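# Robot plays White's one-move checkmate on a chessboard

## Task

White is to move: give checkmate to Black with a single move. A pawn advances just one square per move; White's pawns head toward rank 5 and Black's toward rank 1. Square names are read from the labels along the board's edge. Apart from the squares the move uses, every square must finish with the same contents it started with. Each piece left on the board must stand upright and lie completely within its square. Anything that stays in place only because the robot is still holding or propping it does not count.

## Robot and tools

Robot: two 7-joint arms, left_arm and right_arm, each ending in a parallel two-finger gripper. Positions are in metres in one shared world frame: origin on the table top midway between the arms, +x out over the table, +z up, and left_arm on the +y side. The names left and right refer to the arms, not to image sides. The fingers point along the gripper's +z axis and open and close along its y axis. end_effector_position is the point between the pads when closed; closed fingertips reach about 19 mm past it, open ones about 6 mm. Closing pushes the tips roughly 13 mm farther out, so keep that clearance above a surface. Printed hand positions can be off from the true ones, more so at long reach.

execute_actions takes "actions", a list holding one item or nothing, plus optional "pictures" (boolean; images come by default).
- {"actions": []} commands nothing and just reports the state.
- A move: {"actions": [{"rows": [[...]], "steps": N}]}, N from 1 to 15 (default 15), each step 1/30 s. Up to 15 rows, one per step; if there are fewer rows than steps, the last row is held.
- A wait: {"actions": [{"steps": N}]} with N up to 300; it returns once N steps have passed since the previous result, and your reply time is counted in those steps.
A refused call sends nothing to the robot.

Every row is one flat list of 20 numbers covering both arms, even if only one moves: left_arm's 7 joint targets, then its gripper position, force_limit, speed; then the same 10 for right_arm. Joint numbers are absolute target angles in radians (not offsets), in the order and convention of the Joint positions line: waist, shoulder, upper arm roll, elbow, forearm roll, wrist pitch, wrist roll. Stated ranges: waist -6.283 to 6.283, shoulder -2.250 to 2.250, upper arm roll -6.283 to 6.283, elbow -2.580 to 2.580, forearm roll -6.283 to 6.283, wrist pitch -2.100 to 2.100, wrist roll -6.283 to 6.283. True ends can differ by up to 0.013 rad either way. A call is rejected if a target goes more than 0.013 rad beyond a stated end and is farther out than the joint's last reported angle. Targets past the real end are clipped to it, and the result then says "joint sent to its limit" (possibly about an earlier action still running); no such message does not prove there is more room.

Gripper numbers are absolute settings, each in [-1, 1]. position: +1 fully open (85 mm), pads touch near -0.8, -1 closes until blocked. force_limit per pad, for a 40 mm object closed slowly: about 20 N at -1, 128 N at 0, 235 N at +1 (thin or tiny objects get less). speed of the gap: about 20 mm/s at -1, 85 at 0, 150 at +1; faster closing adds up to about 5 N (speed 0) or 12 N (speed +1). To keep a gripper unchanged, repeat its previous three numbers; a 0 is a real command. Stopped fingers only react to a position change of at least 0.01, and only then do new force or speed values apply; to loosen a grip, open first.

Grasping: send position -1, keep sending it, and check object_status = 2. Codes: 0 moving, 1 blocked while opening, 2 blocked while closing (holding), 3 reached the target or fully closed (a small item may still be held). Any new position resets it to 0 briefly. If the object slips, fingers re-close automatically, except after a grip at force_limit -1, where status stays 2 even if the object is gone. position_measured is in counts, not linear: 3 fully open, ~78 = 60 mm, ~130 = 40 mm, ~180 = 20 mm, ~230 pads touching.

Motion: joints are speed- and acceleration-limited and move in sync, arriving together from rest and stopping together when reversed. Each step a joint's sent target is kept within 0.304 rad of its measured angle (waist, shoulder, upper arm roll, elbow) or 0.266 rad (the three wrist joints), and targets that would move a gripper more than 70 mm from its measured spot are scaled back. After large moves the arm may not yet have arrived. Between calls the arms keep heading for the last row sent, until everything nearly stops or a step is HELD; after that only a new action moves them further, though fingers finish opening or closing.

Result lines: a state line per arm with end_effector_position (m) and end_effector_quat_wxyz; Joint positions (rad) and Joint velocities (rad/s) per arm; joint torques with per-arm offsets, scale and noise; "joint command not followed" means a clearance check altered or blocked joint targets on some steps (the rest ran); HELD marks steps where your row was partly or wholly not sent; MOTOR HOT warns from 60 °C, and at 75 °C an OVER-TEMPERATURE FAULT lets that arm sag until cool. TORQUE FAULT: contact torque reaching a load limit (51.3 N m for the first four joints, 32.3 N m for the wrist three, held weight included) halts that arm 10 s and drops the rest of the call. Something may occasionally tug a held piece.

zoom_image: {"camera": name, "region": [x0, y0, x1, y1]} in pixels of that camera's last full image, origin top-left, at most 504 by 504. Cameras: cam_head_left, cam_head_right, cam_high, cam_low, cam_left_wrist, cam_right_wrist, all 672x504; use them to read edge labels and piece positions.

Sending a reply with no tool call ends everything.

Avoid: dropping or knocking pieces, especially off the table; arms colliding or pushing on each other; hard presses into the board; leaving a piece tilted or over a square line. Work quickly and smoothly, since robot time and effort matter.

Each tool is called after "Emit:" as name(argument=value, ...), one argument or row to a line, values as JSON.

## Session

Emit:
execute_actions(
  actions=[],
)

Scene clock: 0.00 s of 4000.00 s.
left_arm: end_effector_position=(+0.1093, +0.1483, +0.2555) position_measured=3 object_status=3 end_effector_quat_wxyz=(-0.130, +0.672, -0.665, +0.299) | right_arm: end_effector_position=(+0.0645, -0.6731, +0.3974) position_measured=3 object_status=3 end_effector_quat_wxyz=(+0.298, +0.631, +0.446, -0.560)
Joint positions: left_arm=[ 0.045 -0.941  0.467  2.55   0.451  0.824  3.397] | right_arm=[ 0.443  0.144 -0.608  2.337  1.109  1.771 -0.876]
Joint velocities: left_arm=[ 0.001  0.    -0.    -0.    -0.001 -0.001 -0.001] | right_arm=[-0.     0.001 -0.     0.    -0.    -0.     0.001]
Joint torques (N m, as the joint torque sensors report them, + toward a larger angle): no reading
Motor temperatures (°C, as the motors report them): left_arm=[31 27 32 29 35 44 37] | right_arm=[32 31 27 28 40 34 40]

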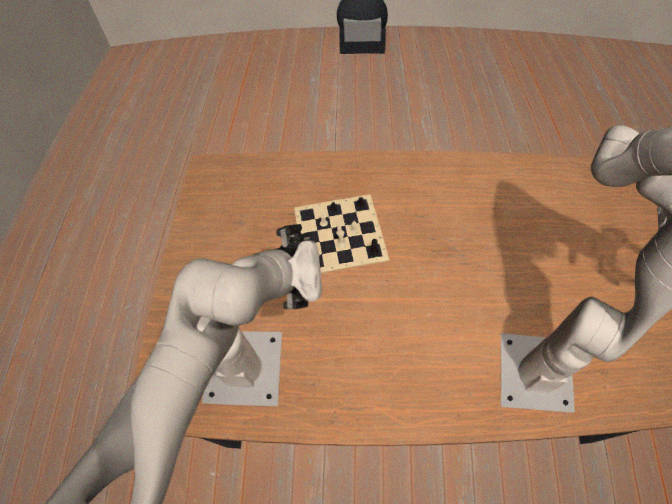

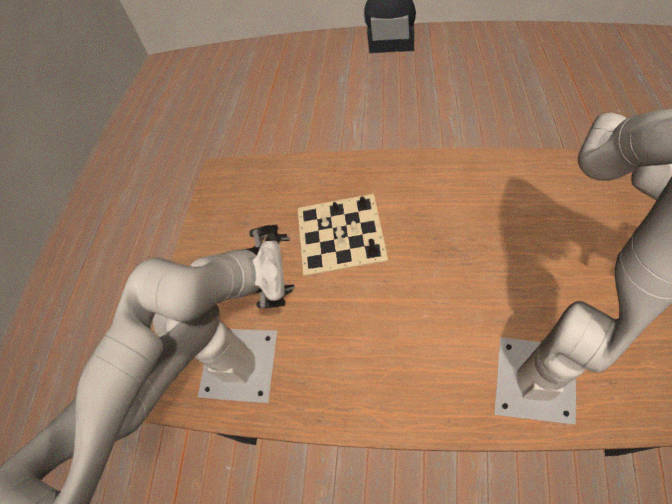

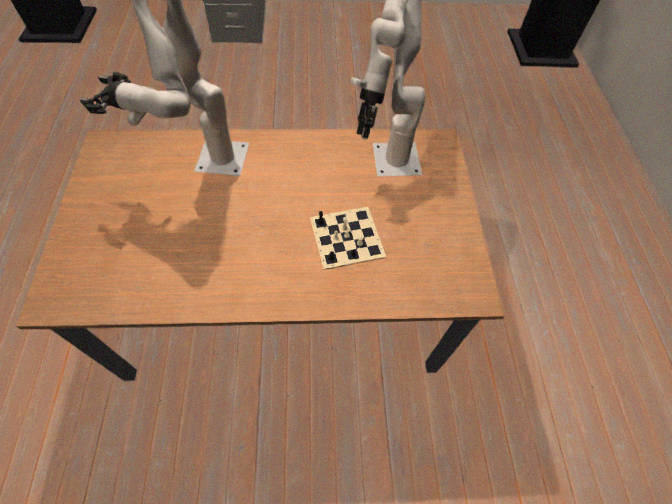

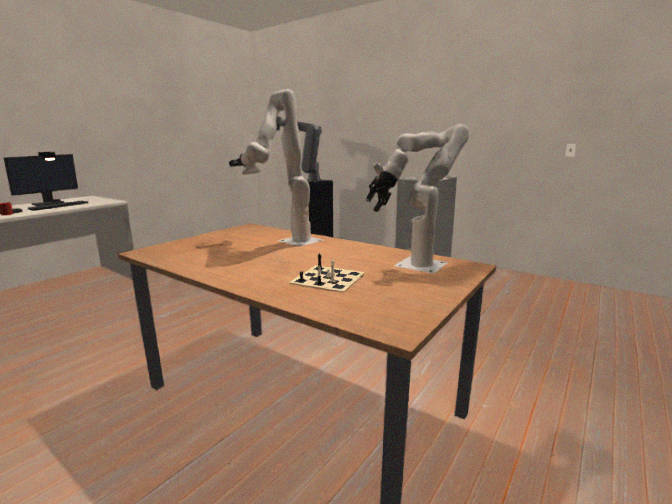

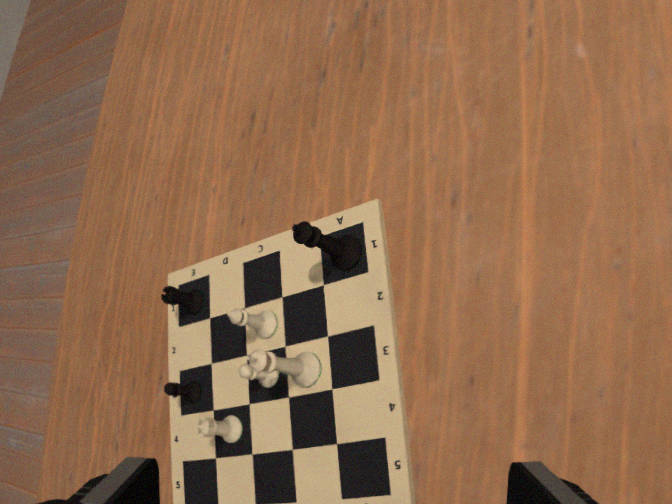

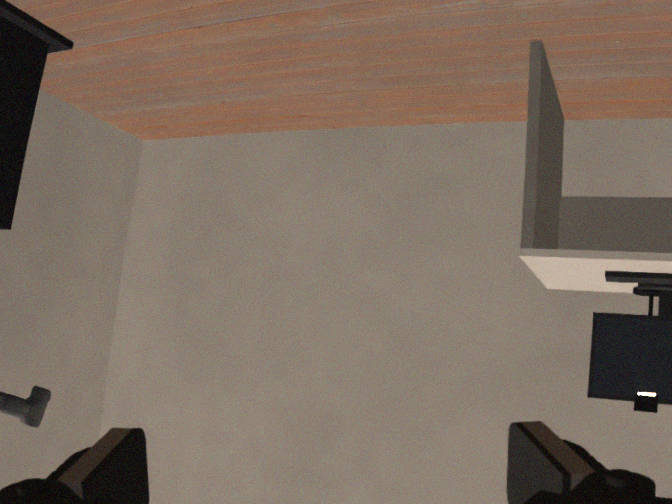

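Emit:
zoom_image(
  camera="cam_left_wrist",
  region=[140, 190, 420, 504],
)

Emit:
zoom_image(
  camera="cam_low",
  region=[280, 240, 376, 300],
)

Emit:
zoom_image(
  camera="cam_head_right",
  region=[285, 185, 405, 285],
)

Region (140, 190, 420, 504) of cam_left_wrist's 672x504 image, scaled by 1.605; it fills the left 449 columns of this view, and the rest is white.

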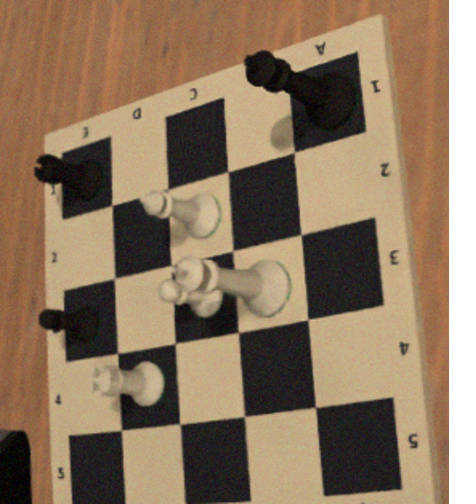

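Region (280, 240, 376, 300) of cam_low's 672x504 image, scaled by 5.250, with more detail than that image has; it fills the top 315 rows of this view, and the rest is white.

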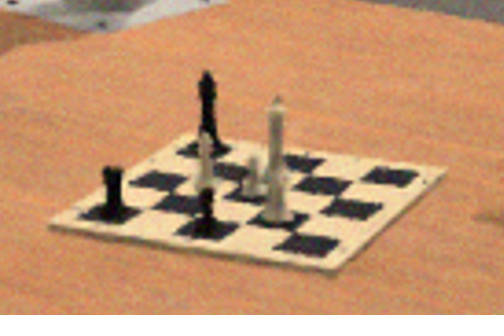

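Region (285, 185, 405, 285) of cam_head_right's 672x504 image, scaled by 4.200, with more detail than that image has.

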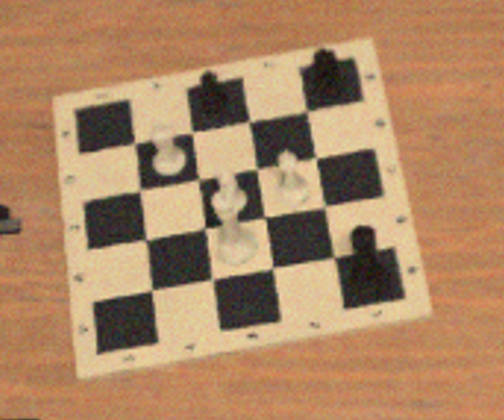

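Emit:
execute_actions(
  actions=[
    {"rows":[[0.44,0.425,0,1.913,0,0.803,3.79,0.0,-0.8,0,0.443,0.144,-0.608,2.337,1.109,1.771,-0.876,1,0,0]]},
  ],
  pictures=false,
)

Emit:
execute_actions(
  actions=[
    {"steps":90},
  ],
)

Scene clock: 21.57 s of 4000.00 s.
left_arm: end_effector_position=(+0.2072, +0.1364, +0.3831) position_measured=95 object_status=0 end_effector_quat_wxyz=(-0.072, +0.705, -0.617, +0.341) | right_arm: end_effector_position=(+0.0644, -0.6731, +0.3975) position_measured=3 object_status=3 end_effector_quat_wxyz=(+0.298, +0.631, +0.446, -0.560)
Joint positions: left_arm=[ 0.328 -0.582  0.149  2.201  0.158  0.809  3.669] | right_arm=[ 0.443  0.144 -0.608  2.337  1.109  1.771 -0.876]
Joint velocities: left_arm=[ 0.387  0.93  -0.557 -0.931 -0.587 -0.02   0.447] | right_arm=[-0.001 -0.     0.    -0.     0.    -0.    -0.   ]
Joint torques (N m, as the joint torque sensors report them, + toward a larger angle): left_arm=[ -0.1    0.41  -0.96 -11.    -0.12  -1.6    0.18] | right_arm=[-0.21 -7.38 -0.06 -4.52  1.31  2.53 -0.11]
Motor temperatures (°C, as the motors report them): left_arm=[31 27 32 29 35 44 37] | right_arm=[32 31 27 28 40 34 40]
Steps of this call (steps 1 to 90: nothing new was sent; then 18.07 s passed at rest; steps 91 to 105: all 15 steps of this action). Readings (joint positions | what the end effector reports):
91: left_arm=[0.047 -0.940 0.467 2.549 0.451 0.824 3.398] | right_arm=[0.443 0.144 -0.608 2.337 1.109 1.771 -0.876] | left_arm position_measured=3 object_status=0 | right_arm position_measured=3 object_status=3
92: left_arm=[0.054 -0.933 0.463 2.545 0.447 0.824 3.401] | right_arm=[0.443 0.144 -0.608 2.337 1.109 1.771 -0.876] | left_arm position_measured=4 object_status=0 | right_arm position_measured=3 object_status=3
94: left_arm=[0.084 -0.903 0.438 2.520 0.425 0.823 3.423] | right_arm=[0.443 0.144 -0.608 2.337 1.109 1.771 -0.876] | left_arm position_measured=14 object_status=0 | right_arm position_measured=3 object_status=3
98: left_arm=[0.196 -0.792 0.331 2.412 0.331 0.816 3.518] | right_arm=[0.443 0.144 -0.608 2.337 1.109 1.771 -0.876] | left_arm position_measured=43 object_status=0 | right_arm position_measured=3 object_status=3
105: the state above

Scene clock: 24.57 s of 4000.00 s.
left_arm: end_effector_position=(+0.3289, +0.1341, +0.1386) position_measured=128 object_status=3 end_effector_quat_wxyz=(-0.000, +0.784, -0.621, +0.000) | right_arm: end_effector_position=(+0.0644, -0.6731, +0.3975) position_measured=3 object_status=3 end_effector_quat_wxyz=(+0.298, +0.631, +0.446, -0.560)
Joint positions: left_arm=[0.44  0.425 0.    1.913 0.    0.803 3.79 ] | right_arm=[ 0.443  0.144 -0.608  2.337  1.109  1.771 -0.876]
Joint velocities: left_arm=[ 0.     0.    -0.     0.     0.002  0.001 -0.001] | right_arm=[ 0.    -0.001  0.     0.    -0.001  0.001 -0.   ]
Joint torques (N m, as the joint torque sensors report them, + toward a larger angle): left_arm=[  0.07 -15.88   0.53  -6.81  -0.27   0.28   0.07] | right_arm=[-0.05 -7.42  0.01 -4.44  1.34  2.59 -0.16]
Motor temperatures (°C, as the motors report them): left_arm=[31 27 32 29 35 44 37] | right_arm=[32 31 27 28 40 34 40]
Steps of this call (steps 1 to 60: the robot went on to your last target; steps 61 to 90: nothing new was sent). Readings (joint positions | what the end effector reports):
1: left_arm=[0.341 -0.550 0.131 2.169 0.139 0.808 3.684] | right_arm=[0.443 0.144 -0.608 2.337 1.109 1.771 -0.876] | left_arm position_measured=103 object_status=0 | right_arm position_measured=3 object_status=3
2: left_arm=[0.352 -0.518 0.115 2.139 0.122 0.807 3.697] | right_arm=[0.443 0.144 -0.608 2.337 1.109 1.771 -0.876] | left_arm position_measured=110 object_status=0 | right_arm position_measured=3 object_status=3
4: left_arm=[0.374 -0.445 0.086 2.081 0.091 0.806 3.720] | right_arm=[0.443 0.144 -0.608 2.337 1.109 1.771 -0.876] | left_arm position_measured=123 object_status=0 | right_arm position_measured=3 object_status=3
8: left_arm=[0.406 -0.285 0.042 1.995 0.045 0.804 3.756] | right_arm=[0.443 0.144 -0.608 2.337 1.109 1.771 -0.876] | left_arm position_measured=128 object_status=0 | right_arm position_measured=3 object_status=3
90: the state above
All arms were judged still, so your last target was given up. Only a new action makes them travel on or press farther. Fingers that are still opening or closing keep moving.
camera_calibration (this result's frames):
cam_left_wrist: T_world_to_cam=[[-0.967867, -0.249549, 0.0309732, 0.34301], [-0.250235, 0.967965, -0.0206603, 0.0151253], [-0.0248252, -0.027747, -0.999307, 0.299852], [0, 0, 0, 1]] pos_world=[0.343217, 0.0792771, 0.289332]
cam_right_wrist: T_world_to_cam=[[0.905898, -0.405107, -0.123438, -0.286157], [0.0415301, -0.205089, 0.977862, -0.475943], [-0.421454, -0.89097, -0.168966, -0.357119], [0, 0, 0, 1]] pos_world=[0.128486, -0.531717, 0.369743]

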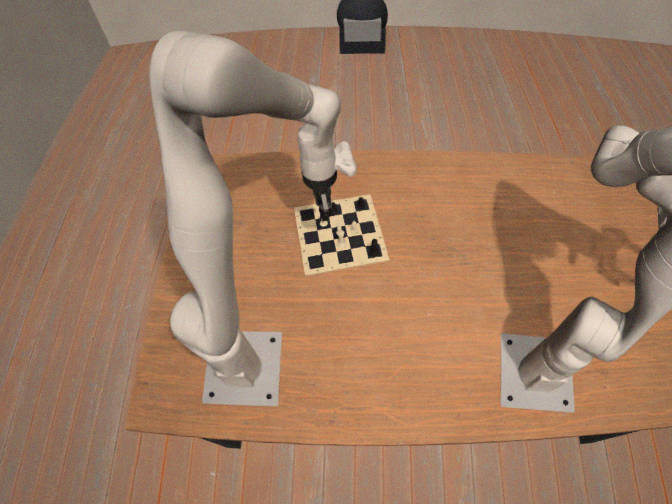

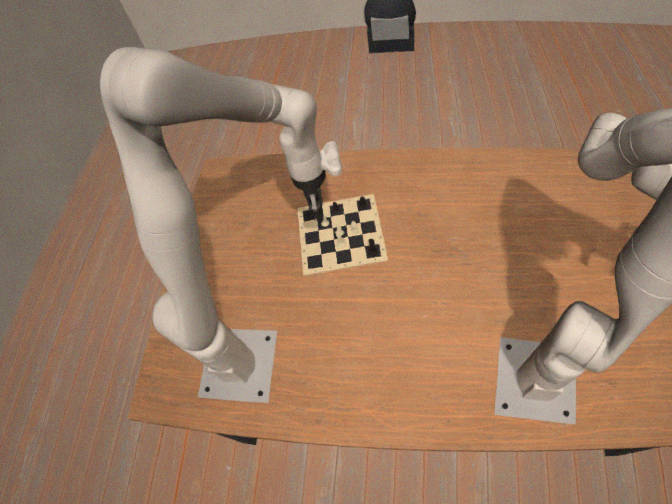

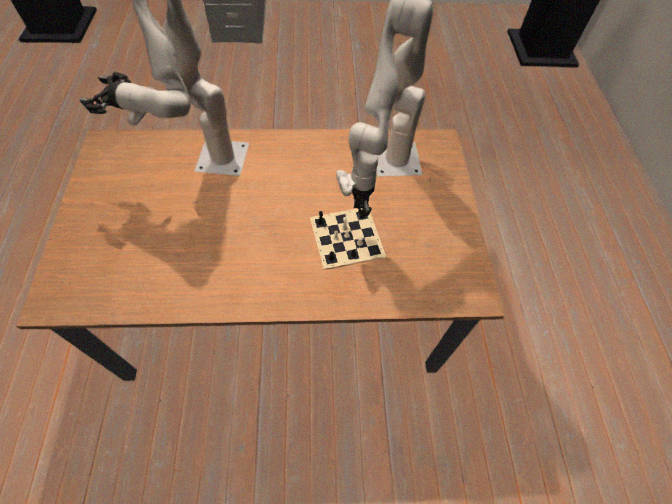

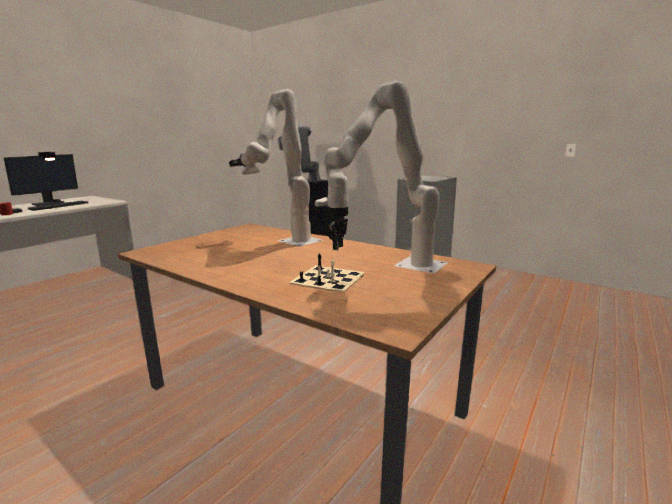

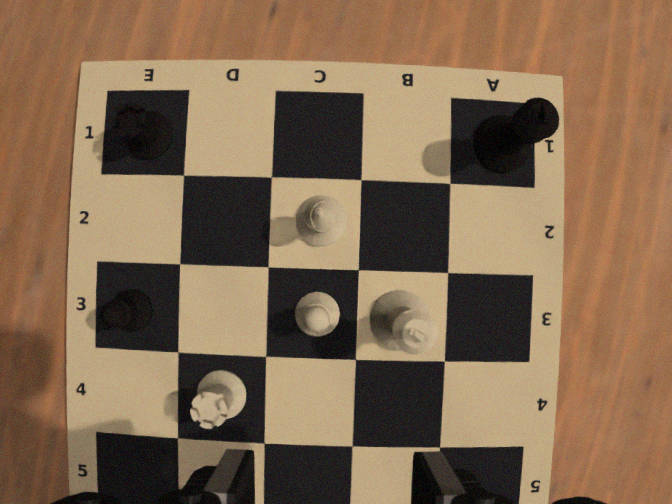

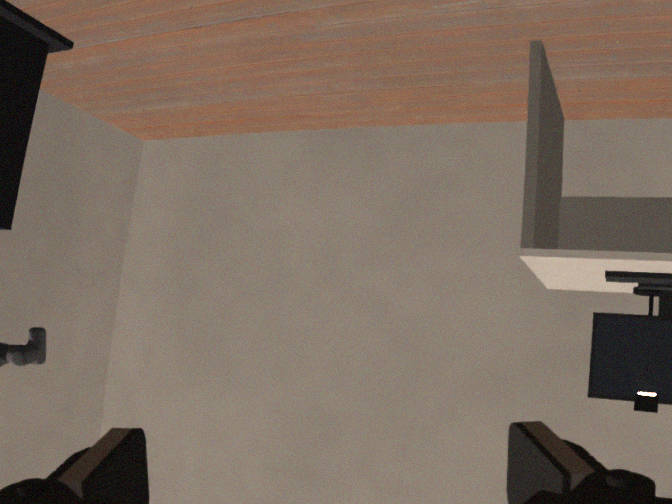

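Emit:
execute_actions(
  actions=[
    {"rows":[[0.383,0.5931,0,1.8584,0,0.6901,3.708,0.0,-0.8,0,0.443,0.144,-0.608,2.337,1.109,1.771,-0.876,1,0,0]]},
  ],
  pictures=false,
)

Emit:
execute_actions(
  actions=[],
)

Scene clock: 35.93 s of 4000.00 s.
left_arm: end_effector_position=(+0.3723, +0.1415, +0.0814) position_measured=128 object_status=3 end_effector_quat_wxyz=(-0.000, +0.776, -0.631, +0.001) | right_arm: end_effector_position=(+0.0644, -0.6731, +0.3975) position_measured=3 object_status=3 end_effector_quat_wxyz=(+0.298, +0.631, +0.446, -0.560)
Joint positions: left_arm=[ 0.384  0.59  -0.     1.859  0.     0.69   3.708] | right_arm=[ 0.443  0.144 -0.608  2.337  1.109  1.771 -0.876]
Joint velocities: left_arm=[-0.009  0.029  0.001 -0.001  0.     0.002 -0.001] | right_arm=[ 0.     0.    -0.    -0.    -0.001  0.     0.001]
Joint torques (N m, as the joint torque sensors report them, + toward a larger angle): left_arm=[ -0.08 -18.44   0.35  -6.05  -0.14   0.07   0.17] | right_arm=[-0.02 -7.48  0.07 -4.52  1.29  2.56 -0.14]
Motor temperatures (°C, as the motors report them): left_arm=[31 27 32 29 35 44 37] | right_arm=[32 31 27 28 40 34 40]
Steps of this call (steps 1 to 90: nothing new was sent; then 7.87 s passed at rest; steps 91 to 105: all 15 steps of this action). Readings (joint positions | what the end effector reports):
91: left_arm=[0.440 0.426 0.000 1.913 0.000 0.803 3.790] | right_arm=[0.443 0.144 -0.608 2.337 1.109 1.771 -0.876] | left_arm position_measured=128 object_status=3 | right_arm position_measured=3 object_status=3
92: left_arm=[0.438 0.432 0.000 1.911 0.000 0.800 3.788] | right_arm=[0.443 0.144 -0.608 2.337 1.109 1.771 -0.876] | left_arm position_measured=128 object_status=3 | right_arm position_measured=3 object_status=3
94: left_arm=[0.428 0.461 0.001 1.902 0.000 0.783 3.775] | right_arm=[0.443 0.144 -0.608 2.337 1.109 1.771 -0.876] | left_arm position_measured=128 object_status=3 | right_arm position_measured=3 object_status=3
98: left_arm=[0.396 0.556 -0.000 1.871 -0.000 0.716 3.727] | right_arm=[0.443 0.144 -0.608 2.337 1.109 1.771 -0.876] | left_arm position_measured=128 object_status=3 | right_arm position_measured=3 object_status=3
105: the state above

Scene clock: 35.93 s of 4000.00 s.
left_arm: end_effector_position=(+0.3723, +0.1415, +0.0814) position_measured=128 object_status=3 end_effector_quat_wxyz=(-0.000, +0.776, -0.631, +0.001) | right_arm: end_effector_position=(+0.0644, -0.6731, +0.3975) position_measured=3 object_status=3 end_effector_quat_wxyz=(+0.298, +0.631, +0.446, -0.560)
Joint positions: left_arm=[ 0.384  0.59  -0.     1.859  0.     0.69   3.708] | right_arm=[ 0.443  0.144 -0.608  2.337  1.109  1.771 -0.876]
Joint velocities: left_arm=[-0.009  0.029  0.001 -0.001  0.     0.002 -0.001] | right_arm=[ 0.     0.    -0.    -0.    -0.001  0.     0.001]
Joint torques (N m, as the joint torque sensors report them, + toward a larger angle): left_arm=[ -0.08 -18.44   0.35  -6.05  -0.14   0.07   0.17] | right_arm=[-0.02 -7.48  0.07 -4.52  1.29  2.56 -0.14]
Motor temperatures (°C, as the motors report them): left_arm=[31 27 32 29 35 44 37] | right_arm=[32 31 27 28 40 34 40]
camera_calibration (this result's frames):
cam_left_wrist: T_world_to_cam=[[-0.974102, -0.224264, 0.0288438, 0.387563], [-0.224921, 0.974128, -0.0220012, 0.00739497], [-0.0231635, -0.0279189, -0.999342, 0.243298], [0, 0, 0, 1]] pos_world=[0.384824, 0.0865052, 0.232122]
cam_right_wrist: T_world_to_cam=[[0.905898, -0.405107, -0.123438, -0.286157], [0.0415301, -0.205089, 0.977862, -0.475943], [-0.421454, -0.89097, -0.168966, -0.357119], [0, 0, 0, 1]] pos_world=[0.128486, -0.531717, 0.369743]

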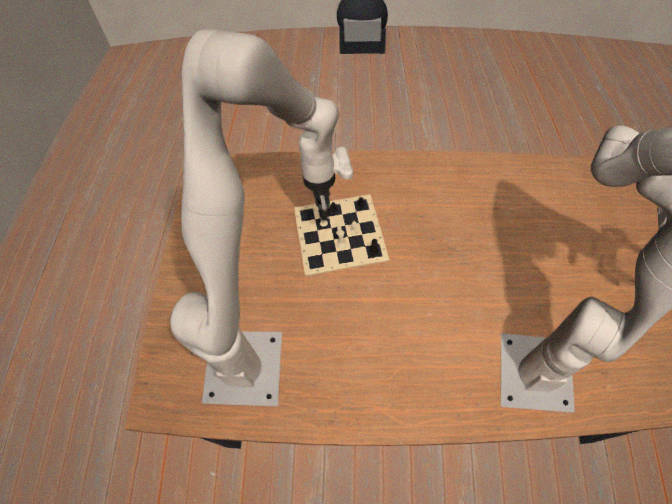

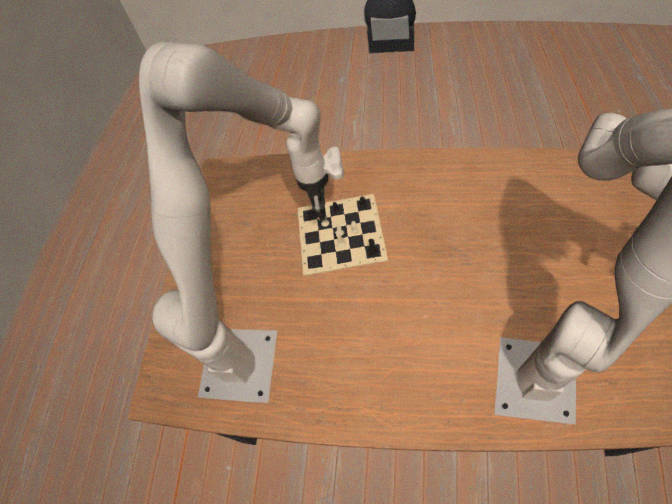

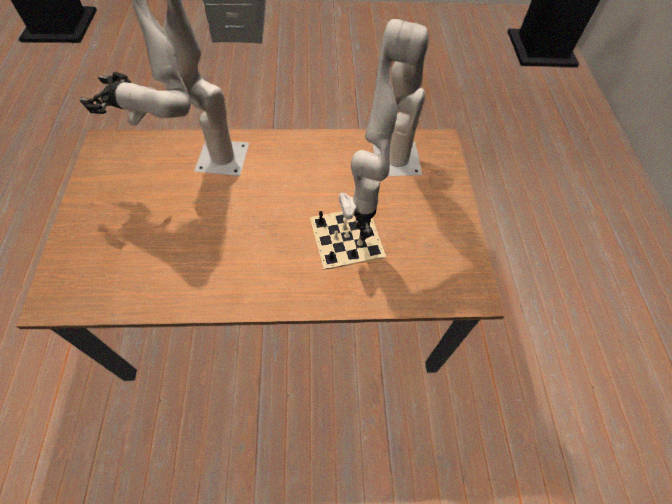

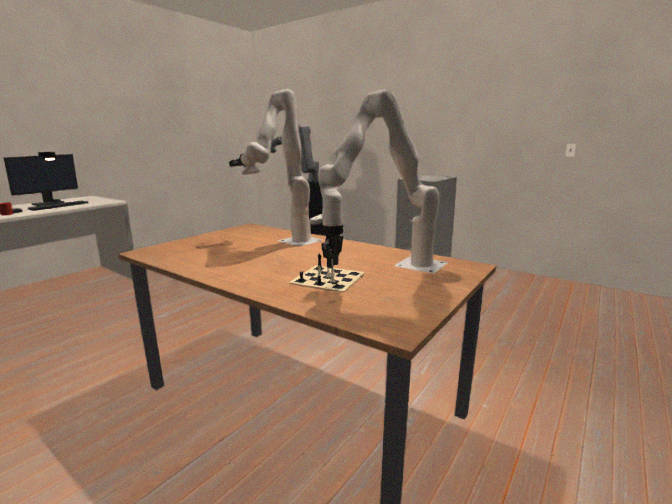

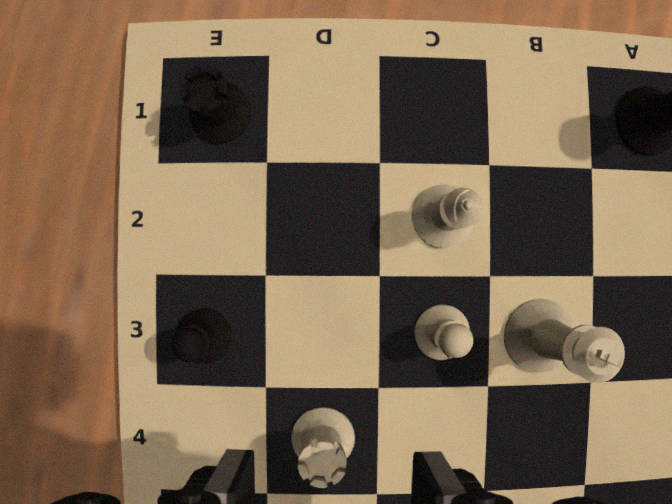

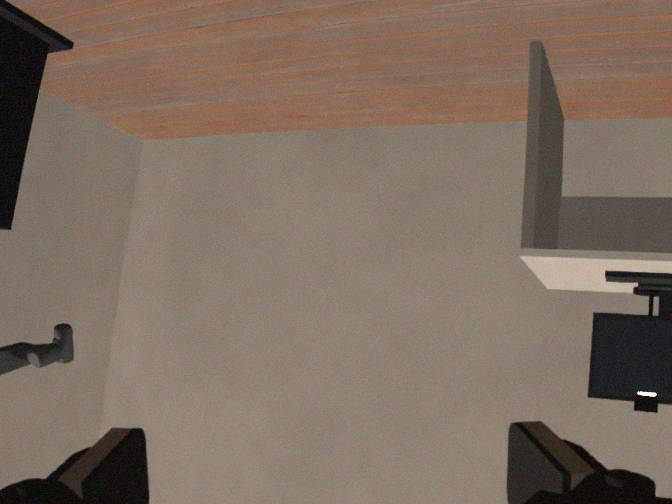

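Emit:
execute_actions(
  actions=[
    {"rows":[[0.380,0.676,0,1.8784,0,0.5872,3.705,0.0,-0.8,0,0.443,0.144,-0.608,2.337,1.109,1.771,-0.876,1,0,0]]},
  ],
)

Emit:
zoom_image(
  camera="cam_low",
  region=[290, 230, 376, 300],
)

Emit:
zoom_image(
  camera="cam_high",
  region=[310, 190, 400, 270],
)

Scene clock: 46.30 s of 4000.00 s.
left_arm: end_effector_position=(+0.3746, +0.1425, +0.0404) position_measured=128 object_status=3 end_effector_quat_wxyz=(-0.000, +0.776, -0.631, +0.000) | right_arm: end_effector_position=(+0.0644, -0.6731, +0.3975) position_measured=3 object_status=3 end_effector_quat_wxyz=(+0.298, +0.631, +0.446, -0.560)
Joint positions: left_arm=[ 0.38   0.675 -0.     1.878 -0.     0.587  3.705] | right_arm=[ 0.443  0.144 -0.608  2.337  1.109  1.771 -0.876]
Joint velocities: left_arm=[ 0.     0.008 -0.     0.    -0.001 -0.001 -0.001] | right_arm=[-0.001 -0.    -0.    -0.    -0.     0.     0.   ]
Joint torques (N m, as the joint torque sensors report them, + toward a larger angle): left_arm=[  0.09 -18.52   0.97  -5.53  -0.38   0.24   0.26] | right_arm=[-0.22 -7.41 -0.08 -4.57  1.3   2.63 -0.19]
Motor temperatures (°C, as the motors report them): left_arm=[31 27 32 29 35 44 37] | right_arm=[32 31 27 28 40 34 40]
Steps of this call (steps 1 to 15: the robot went on to your last target; steps 16 to 90: nothing new was sent; then 6.87 s passed at rest; steps 91 to 105: all 15 steps of this action). Readings (joint positions | what the end effector reports):
91: left_arm=[0.383 0.594 0.000 1.859 0.000 0.689 3.708] | right_arm=[0.443 0.144 -0.608 2.337 1.109 1.771 -0.876] | left_arm position_measured=128 object_status=3 | right_arm position_measured=3 object_status=3
92: left_arm=[0.383 0.600 0.000 1.859 0.000 0.684 3.708] | right_arm=[0.443 0.144 -0.608 2.337 1.109 1.771 -0.876] | left_arm position_measured=128 object_status=3 | right_arm position_measured=3 object_status=3
94: left_arm=[0.382 0.629 0.000 1.865 0.000 0.653 3.707] | right_arm=[0.443 0.144 -0.608 2.337 1.109 1.771 -0.876] | left_arm position_measured=128 object_status=3 | right_arm position_measured=3 object_status=3
98: left_arm=[0.380 0.672 -0.000 1.878 -0.000 0.590 3.705] | right_arm=[0.443 0.144 -0.608 2.337 1.109 1.771 -0.876] | left_arm position_measured=128 object_status=3 | right_arm position_measured=3 object_status=3
105: the state above
camera_calibration (this result's frames):
cam_left_wrist: T_world_to_cam=[[-0.973813, -0.225252, 0.0308081, 0.391167], [-0.225932, 0.973923, -0.0207077, 0.00639563], [-0.0253403, -0.027126, -0.999311, 0.203136], [0, 0, 0, 1]] pos_world=[0.387516, 0.0873925, 0.191077]
cam_right_wrist: T_world_to_cam=[[0.905898, -0.405107, -0.123438, -0.286157], [0.0415299, -0.205089, 0.977862, -0.475943], [-0.421454, -0.89097, -0.168966, -0.357119], [0, 0, 0, 1]] pos_world=[0.128486, -0.531717, 0.369743]

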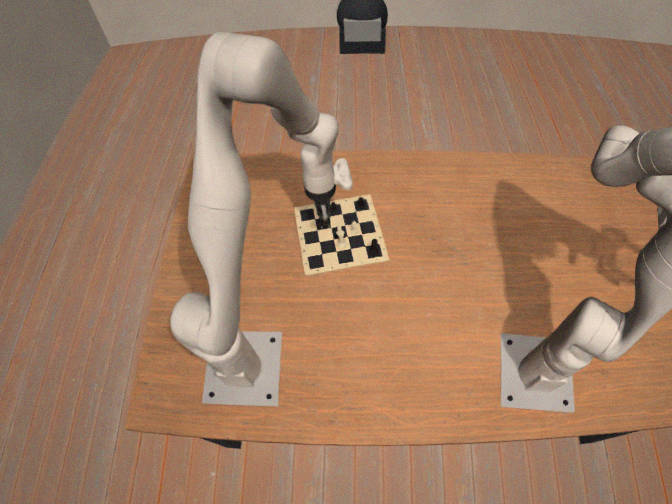

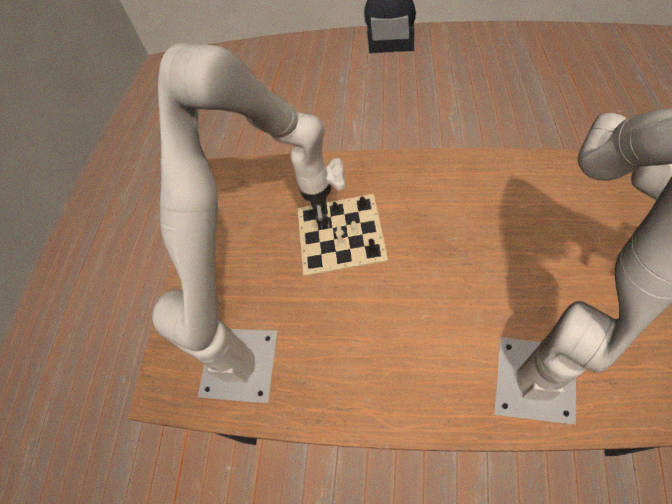

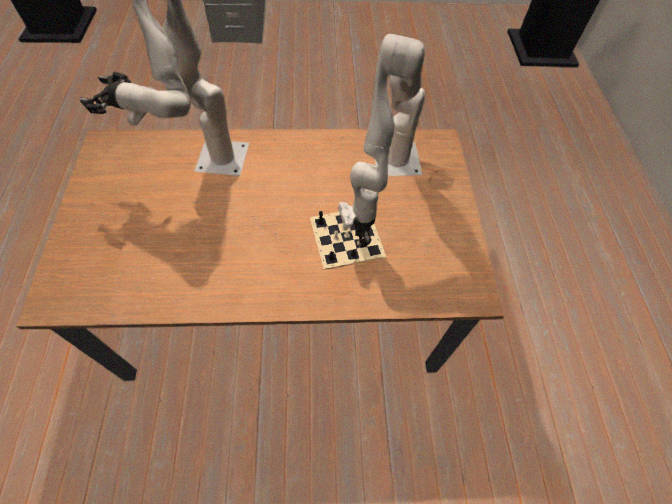

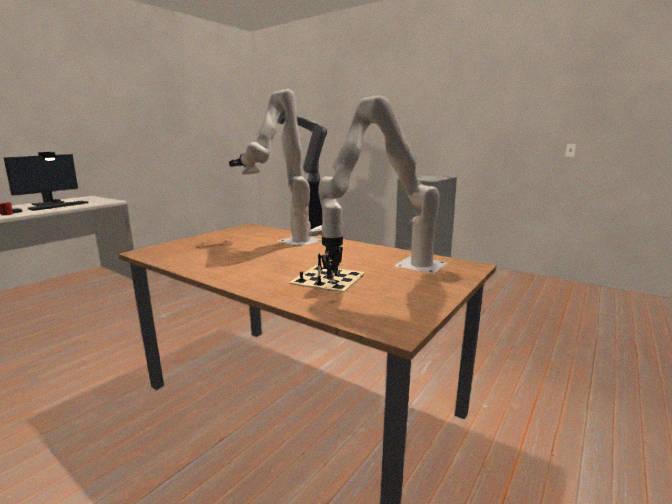

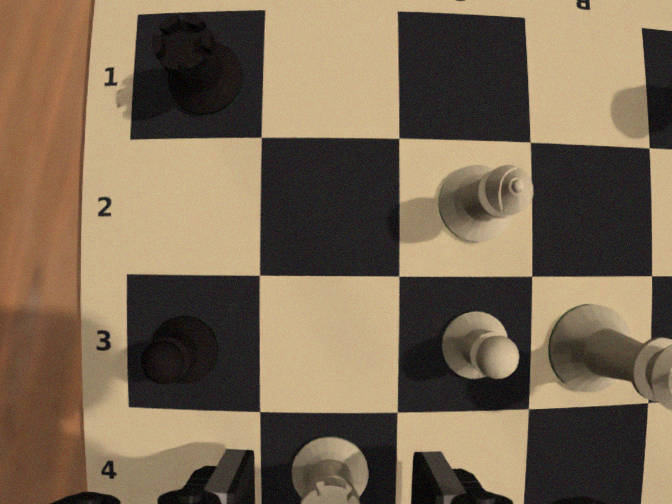

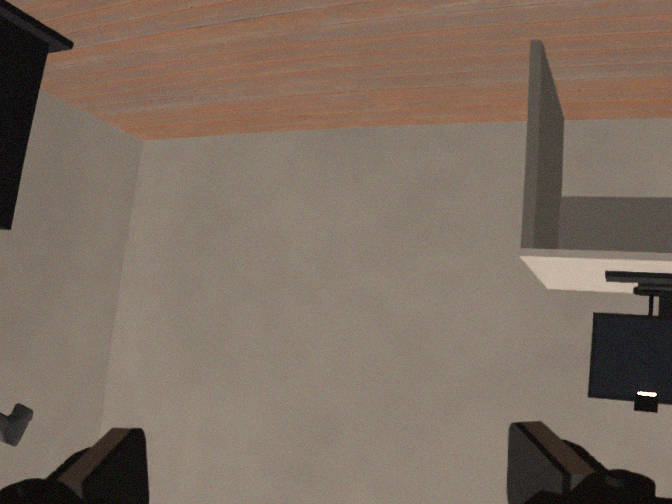

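Region (290, 230, 376, 300) of cam_low's 672x504 image, scaled by 5.860, with more detail than that image has; it fills the top 410 rows of this view, and the rest is white.

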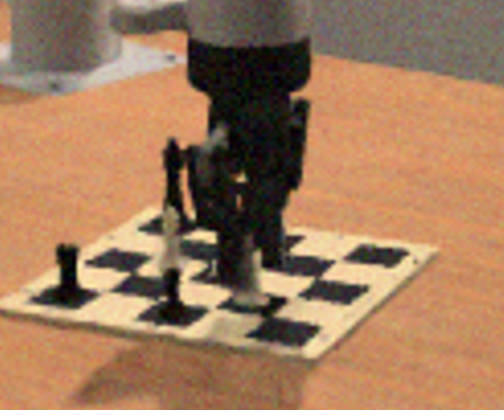

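Region (310, 190, 400, 270) of cam_high's 672x504 image, scaled by 5.600, with more detail than that image has.

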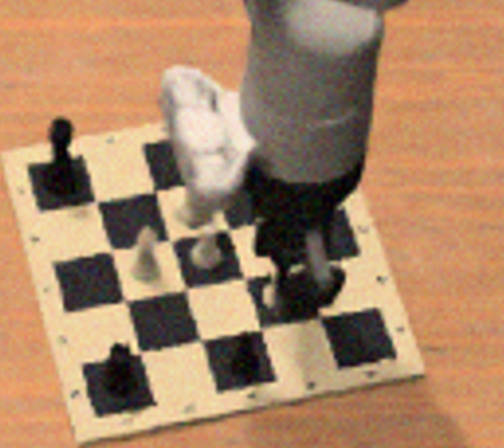

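Emit:
execute_actions(
  actions=[
    {"rows":[[0.380,0.676,0,1.8784,0,0.5872,3.705,-1,-0.7,-0.3,0.443,0.144,-0.608,2.337,1.109,1.771,-0.876,1,0,0]]},
  ],
  pictures=false,
)

Emit:
execute_actions(
  actions=[
    {"steps":10},
  ],
  pictures=false,
)

Scene clock: 53.93 s of 4000.00 s.
left_arm: end_effector_position=(+0.3744, +0.1426, +0.0401) position_measured=199 object_status=0 end_effector_quat_wxyz=(-0.000, +0.776, -0.631, +0.000) | right_arm: end_effector_position=(+0.0644, -0.6731, +0.3975) position_measured=3 object_status=3 end_effector_quat_wxyz=(+0.298, +0.631, +0.446, -0.560)
Joint positions: left_arm=[ 0.38   0.676 -0.     1.878 -0.     0.587  3.705] | right_arm=[ 0.443  0.144 -0.608  2.337  1.109  1.771 -0.876]
Joint velocities: left_arm=[-0.001 -0.001  0.     0.     0.001  0.003 -0.001] | right_arm=[-0.     0.001  0.     0.    -0.003 -0.    -0.001]
Joint torques (N m, as the joint torque sensors report them, + toward a larger angle): left_arm=[  0.37 -18.58   0.6   -5.22  -0.19   0.26  -0.04] | right_arm=[-0.1  -7.49  0.08 -4.5   1.38  2.54 -0.11]
Motor temperatures (°C, as the motors report them): left_arm=[31 27 32 29 35 44 37] | right_arm=[32 31 27 28 40 34 40]
Steps of this call (steps 1 to 15: the robot went on to your last target; steps 16 to 90: nothing new was sent; then 4.13 s passed at rest; steps 91 to 105: all 15 steps of this action). Readings (joint positions | what the end effector reports):
91: left_arm=[0.380 0.676 0.000 1.878 -0.000 0.587 3.705] | right_arm=[0.443 0.144 -0.608 2.337 1.109 1.771 -0.876] | left_arm position_measured=128 object_status=0 | right_arm position_measured=3 object_status=3
92: left_arm=[0.380 0.676 0.000 1.878 -0.000 0.587 3.705] | right_arm=[0.443 0.144 -0.608 2.337 1.109 1.771 -0.876] | left_arm position_measured=129 object_status=0 | right_arm position_measured=3 object_status=3
94: left_arm=[0.380 0.676 0.000 1.878 0.000 0.587 3.705] | right_arm=[0.443 0.144 -0.608 2.337 1.109 1.771 -0.876] | left_arm position_measured=137 object_status=0 | right_arm position_measured=3 object_status=3
98: left_arm=[0.380 0.676 -0.000 1.878 0.000 0.587 3.705] | right_arm=[0.443 0.144 -0.608 2.337 1.109 1.771 -0.876] | left_arm position_measured=159 object_status=0 | right_arm position_measured=3 object_status=3
105: the state above

Scene clock: 54.27 s of 4000.00 s.
left_arm: end_effector_position=(+0.3744, +0.1426, +0.0401) position_measured=199 object_status=2 end_effector_quat_wxyz=(-0.000, +0.776, -0.631, +0.000) | right_arm: end_effector_position=(+0.0644, -0.6731, +0.3975) position_measured=3 object_status=3 end_effector_quat_wxyz=(+0.298, +0.631, +0.446, -0.560)
Joint positions: left_arm=[ 0.38   0.676 -0.     1.878 -0.     0.587  3.705] | right_arm=[ 0.443  0.144 -0.608  2.337  1.109  1.771 -0.876]
Joint velocities: left_arm=[-0.     0.     0.001 -0.    -0.    -0.001 -0.   ] | right_arm=[-0.001  0.001 -0.     0.     0.001 -0.     0.001]
Joint torques (N m, as the joint torque sensors report them, + toward a larger angle): left_arm=[  0.13 -18.88   0.59  -5.22  -0.24   0.21   0.1 ] | right_arm=[-0.18 -7.31  0.09 -4.42  1.36  2.6  -0.07]
Motor temperatures (°C, as the motors report them): left_arm=[31 27 32 29 35 44 37] | right_arm=[32 31 27 28 40 34 40]
Steps of this call (steps 1 to 10: the robot went on to your last target). Readings (joint positions | what the end effector reports):
1: left_arm=[0.380 0.676 -0.000 1.878 -0.000 0.587 3.705] | right_arm=[0.443 0.144 -0.608 2.337 1.109 1.771 -0.876] | left_arm position_measured=199 object_status=0 | right_arm position_measured=3 object_status=3
2: left_arm=[0.380 0.676 -0.000 1.878 -0.000 0.587 3.705] | right_arm=[0.443 0.144 -0.608 2.337 1.109 1.771 -0.876] | left_arm position_measured=199 object_status=0 | right_arm position_measured=3 object_status=3
4: left_arm=[0.380 0.676 -0.000 1.878 -0.000 0.587 3.705] | right_arm=[0.443 0.144 -0.608 2.337 1.109 1.771 -0.876] | left_arm position_measured=199 object_status=0 | right_arm position_measured=3 object_status=3
8: left_arm=[0.380 0.676 -0.000 1.878 -0.000 0.587 3.705] | right_arm=[0.443 0.144 -0.608 2.337 1.109 1.771 -0.876] | left_arm position_measured=199 object_status=2 | right_arm position_measured=3 object_status=3
10: the state above


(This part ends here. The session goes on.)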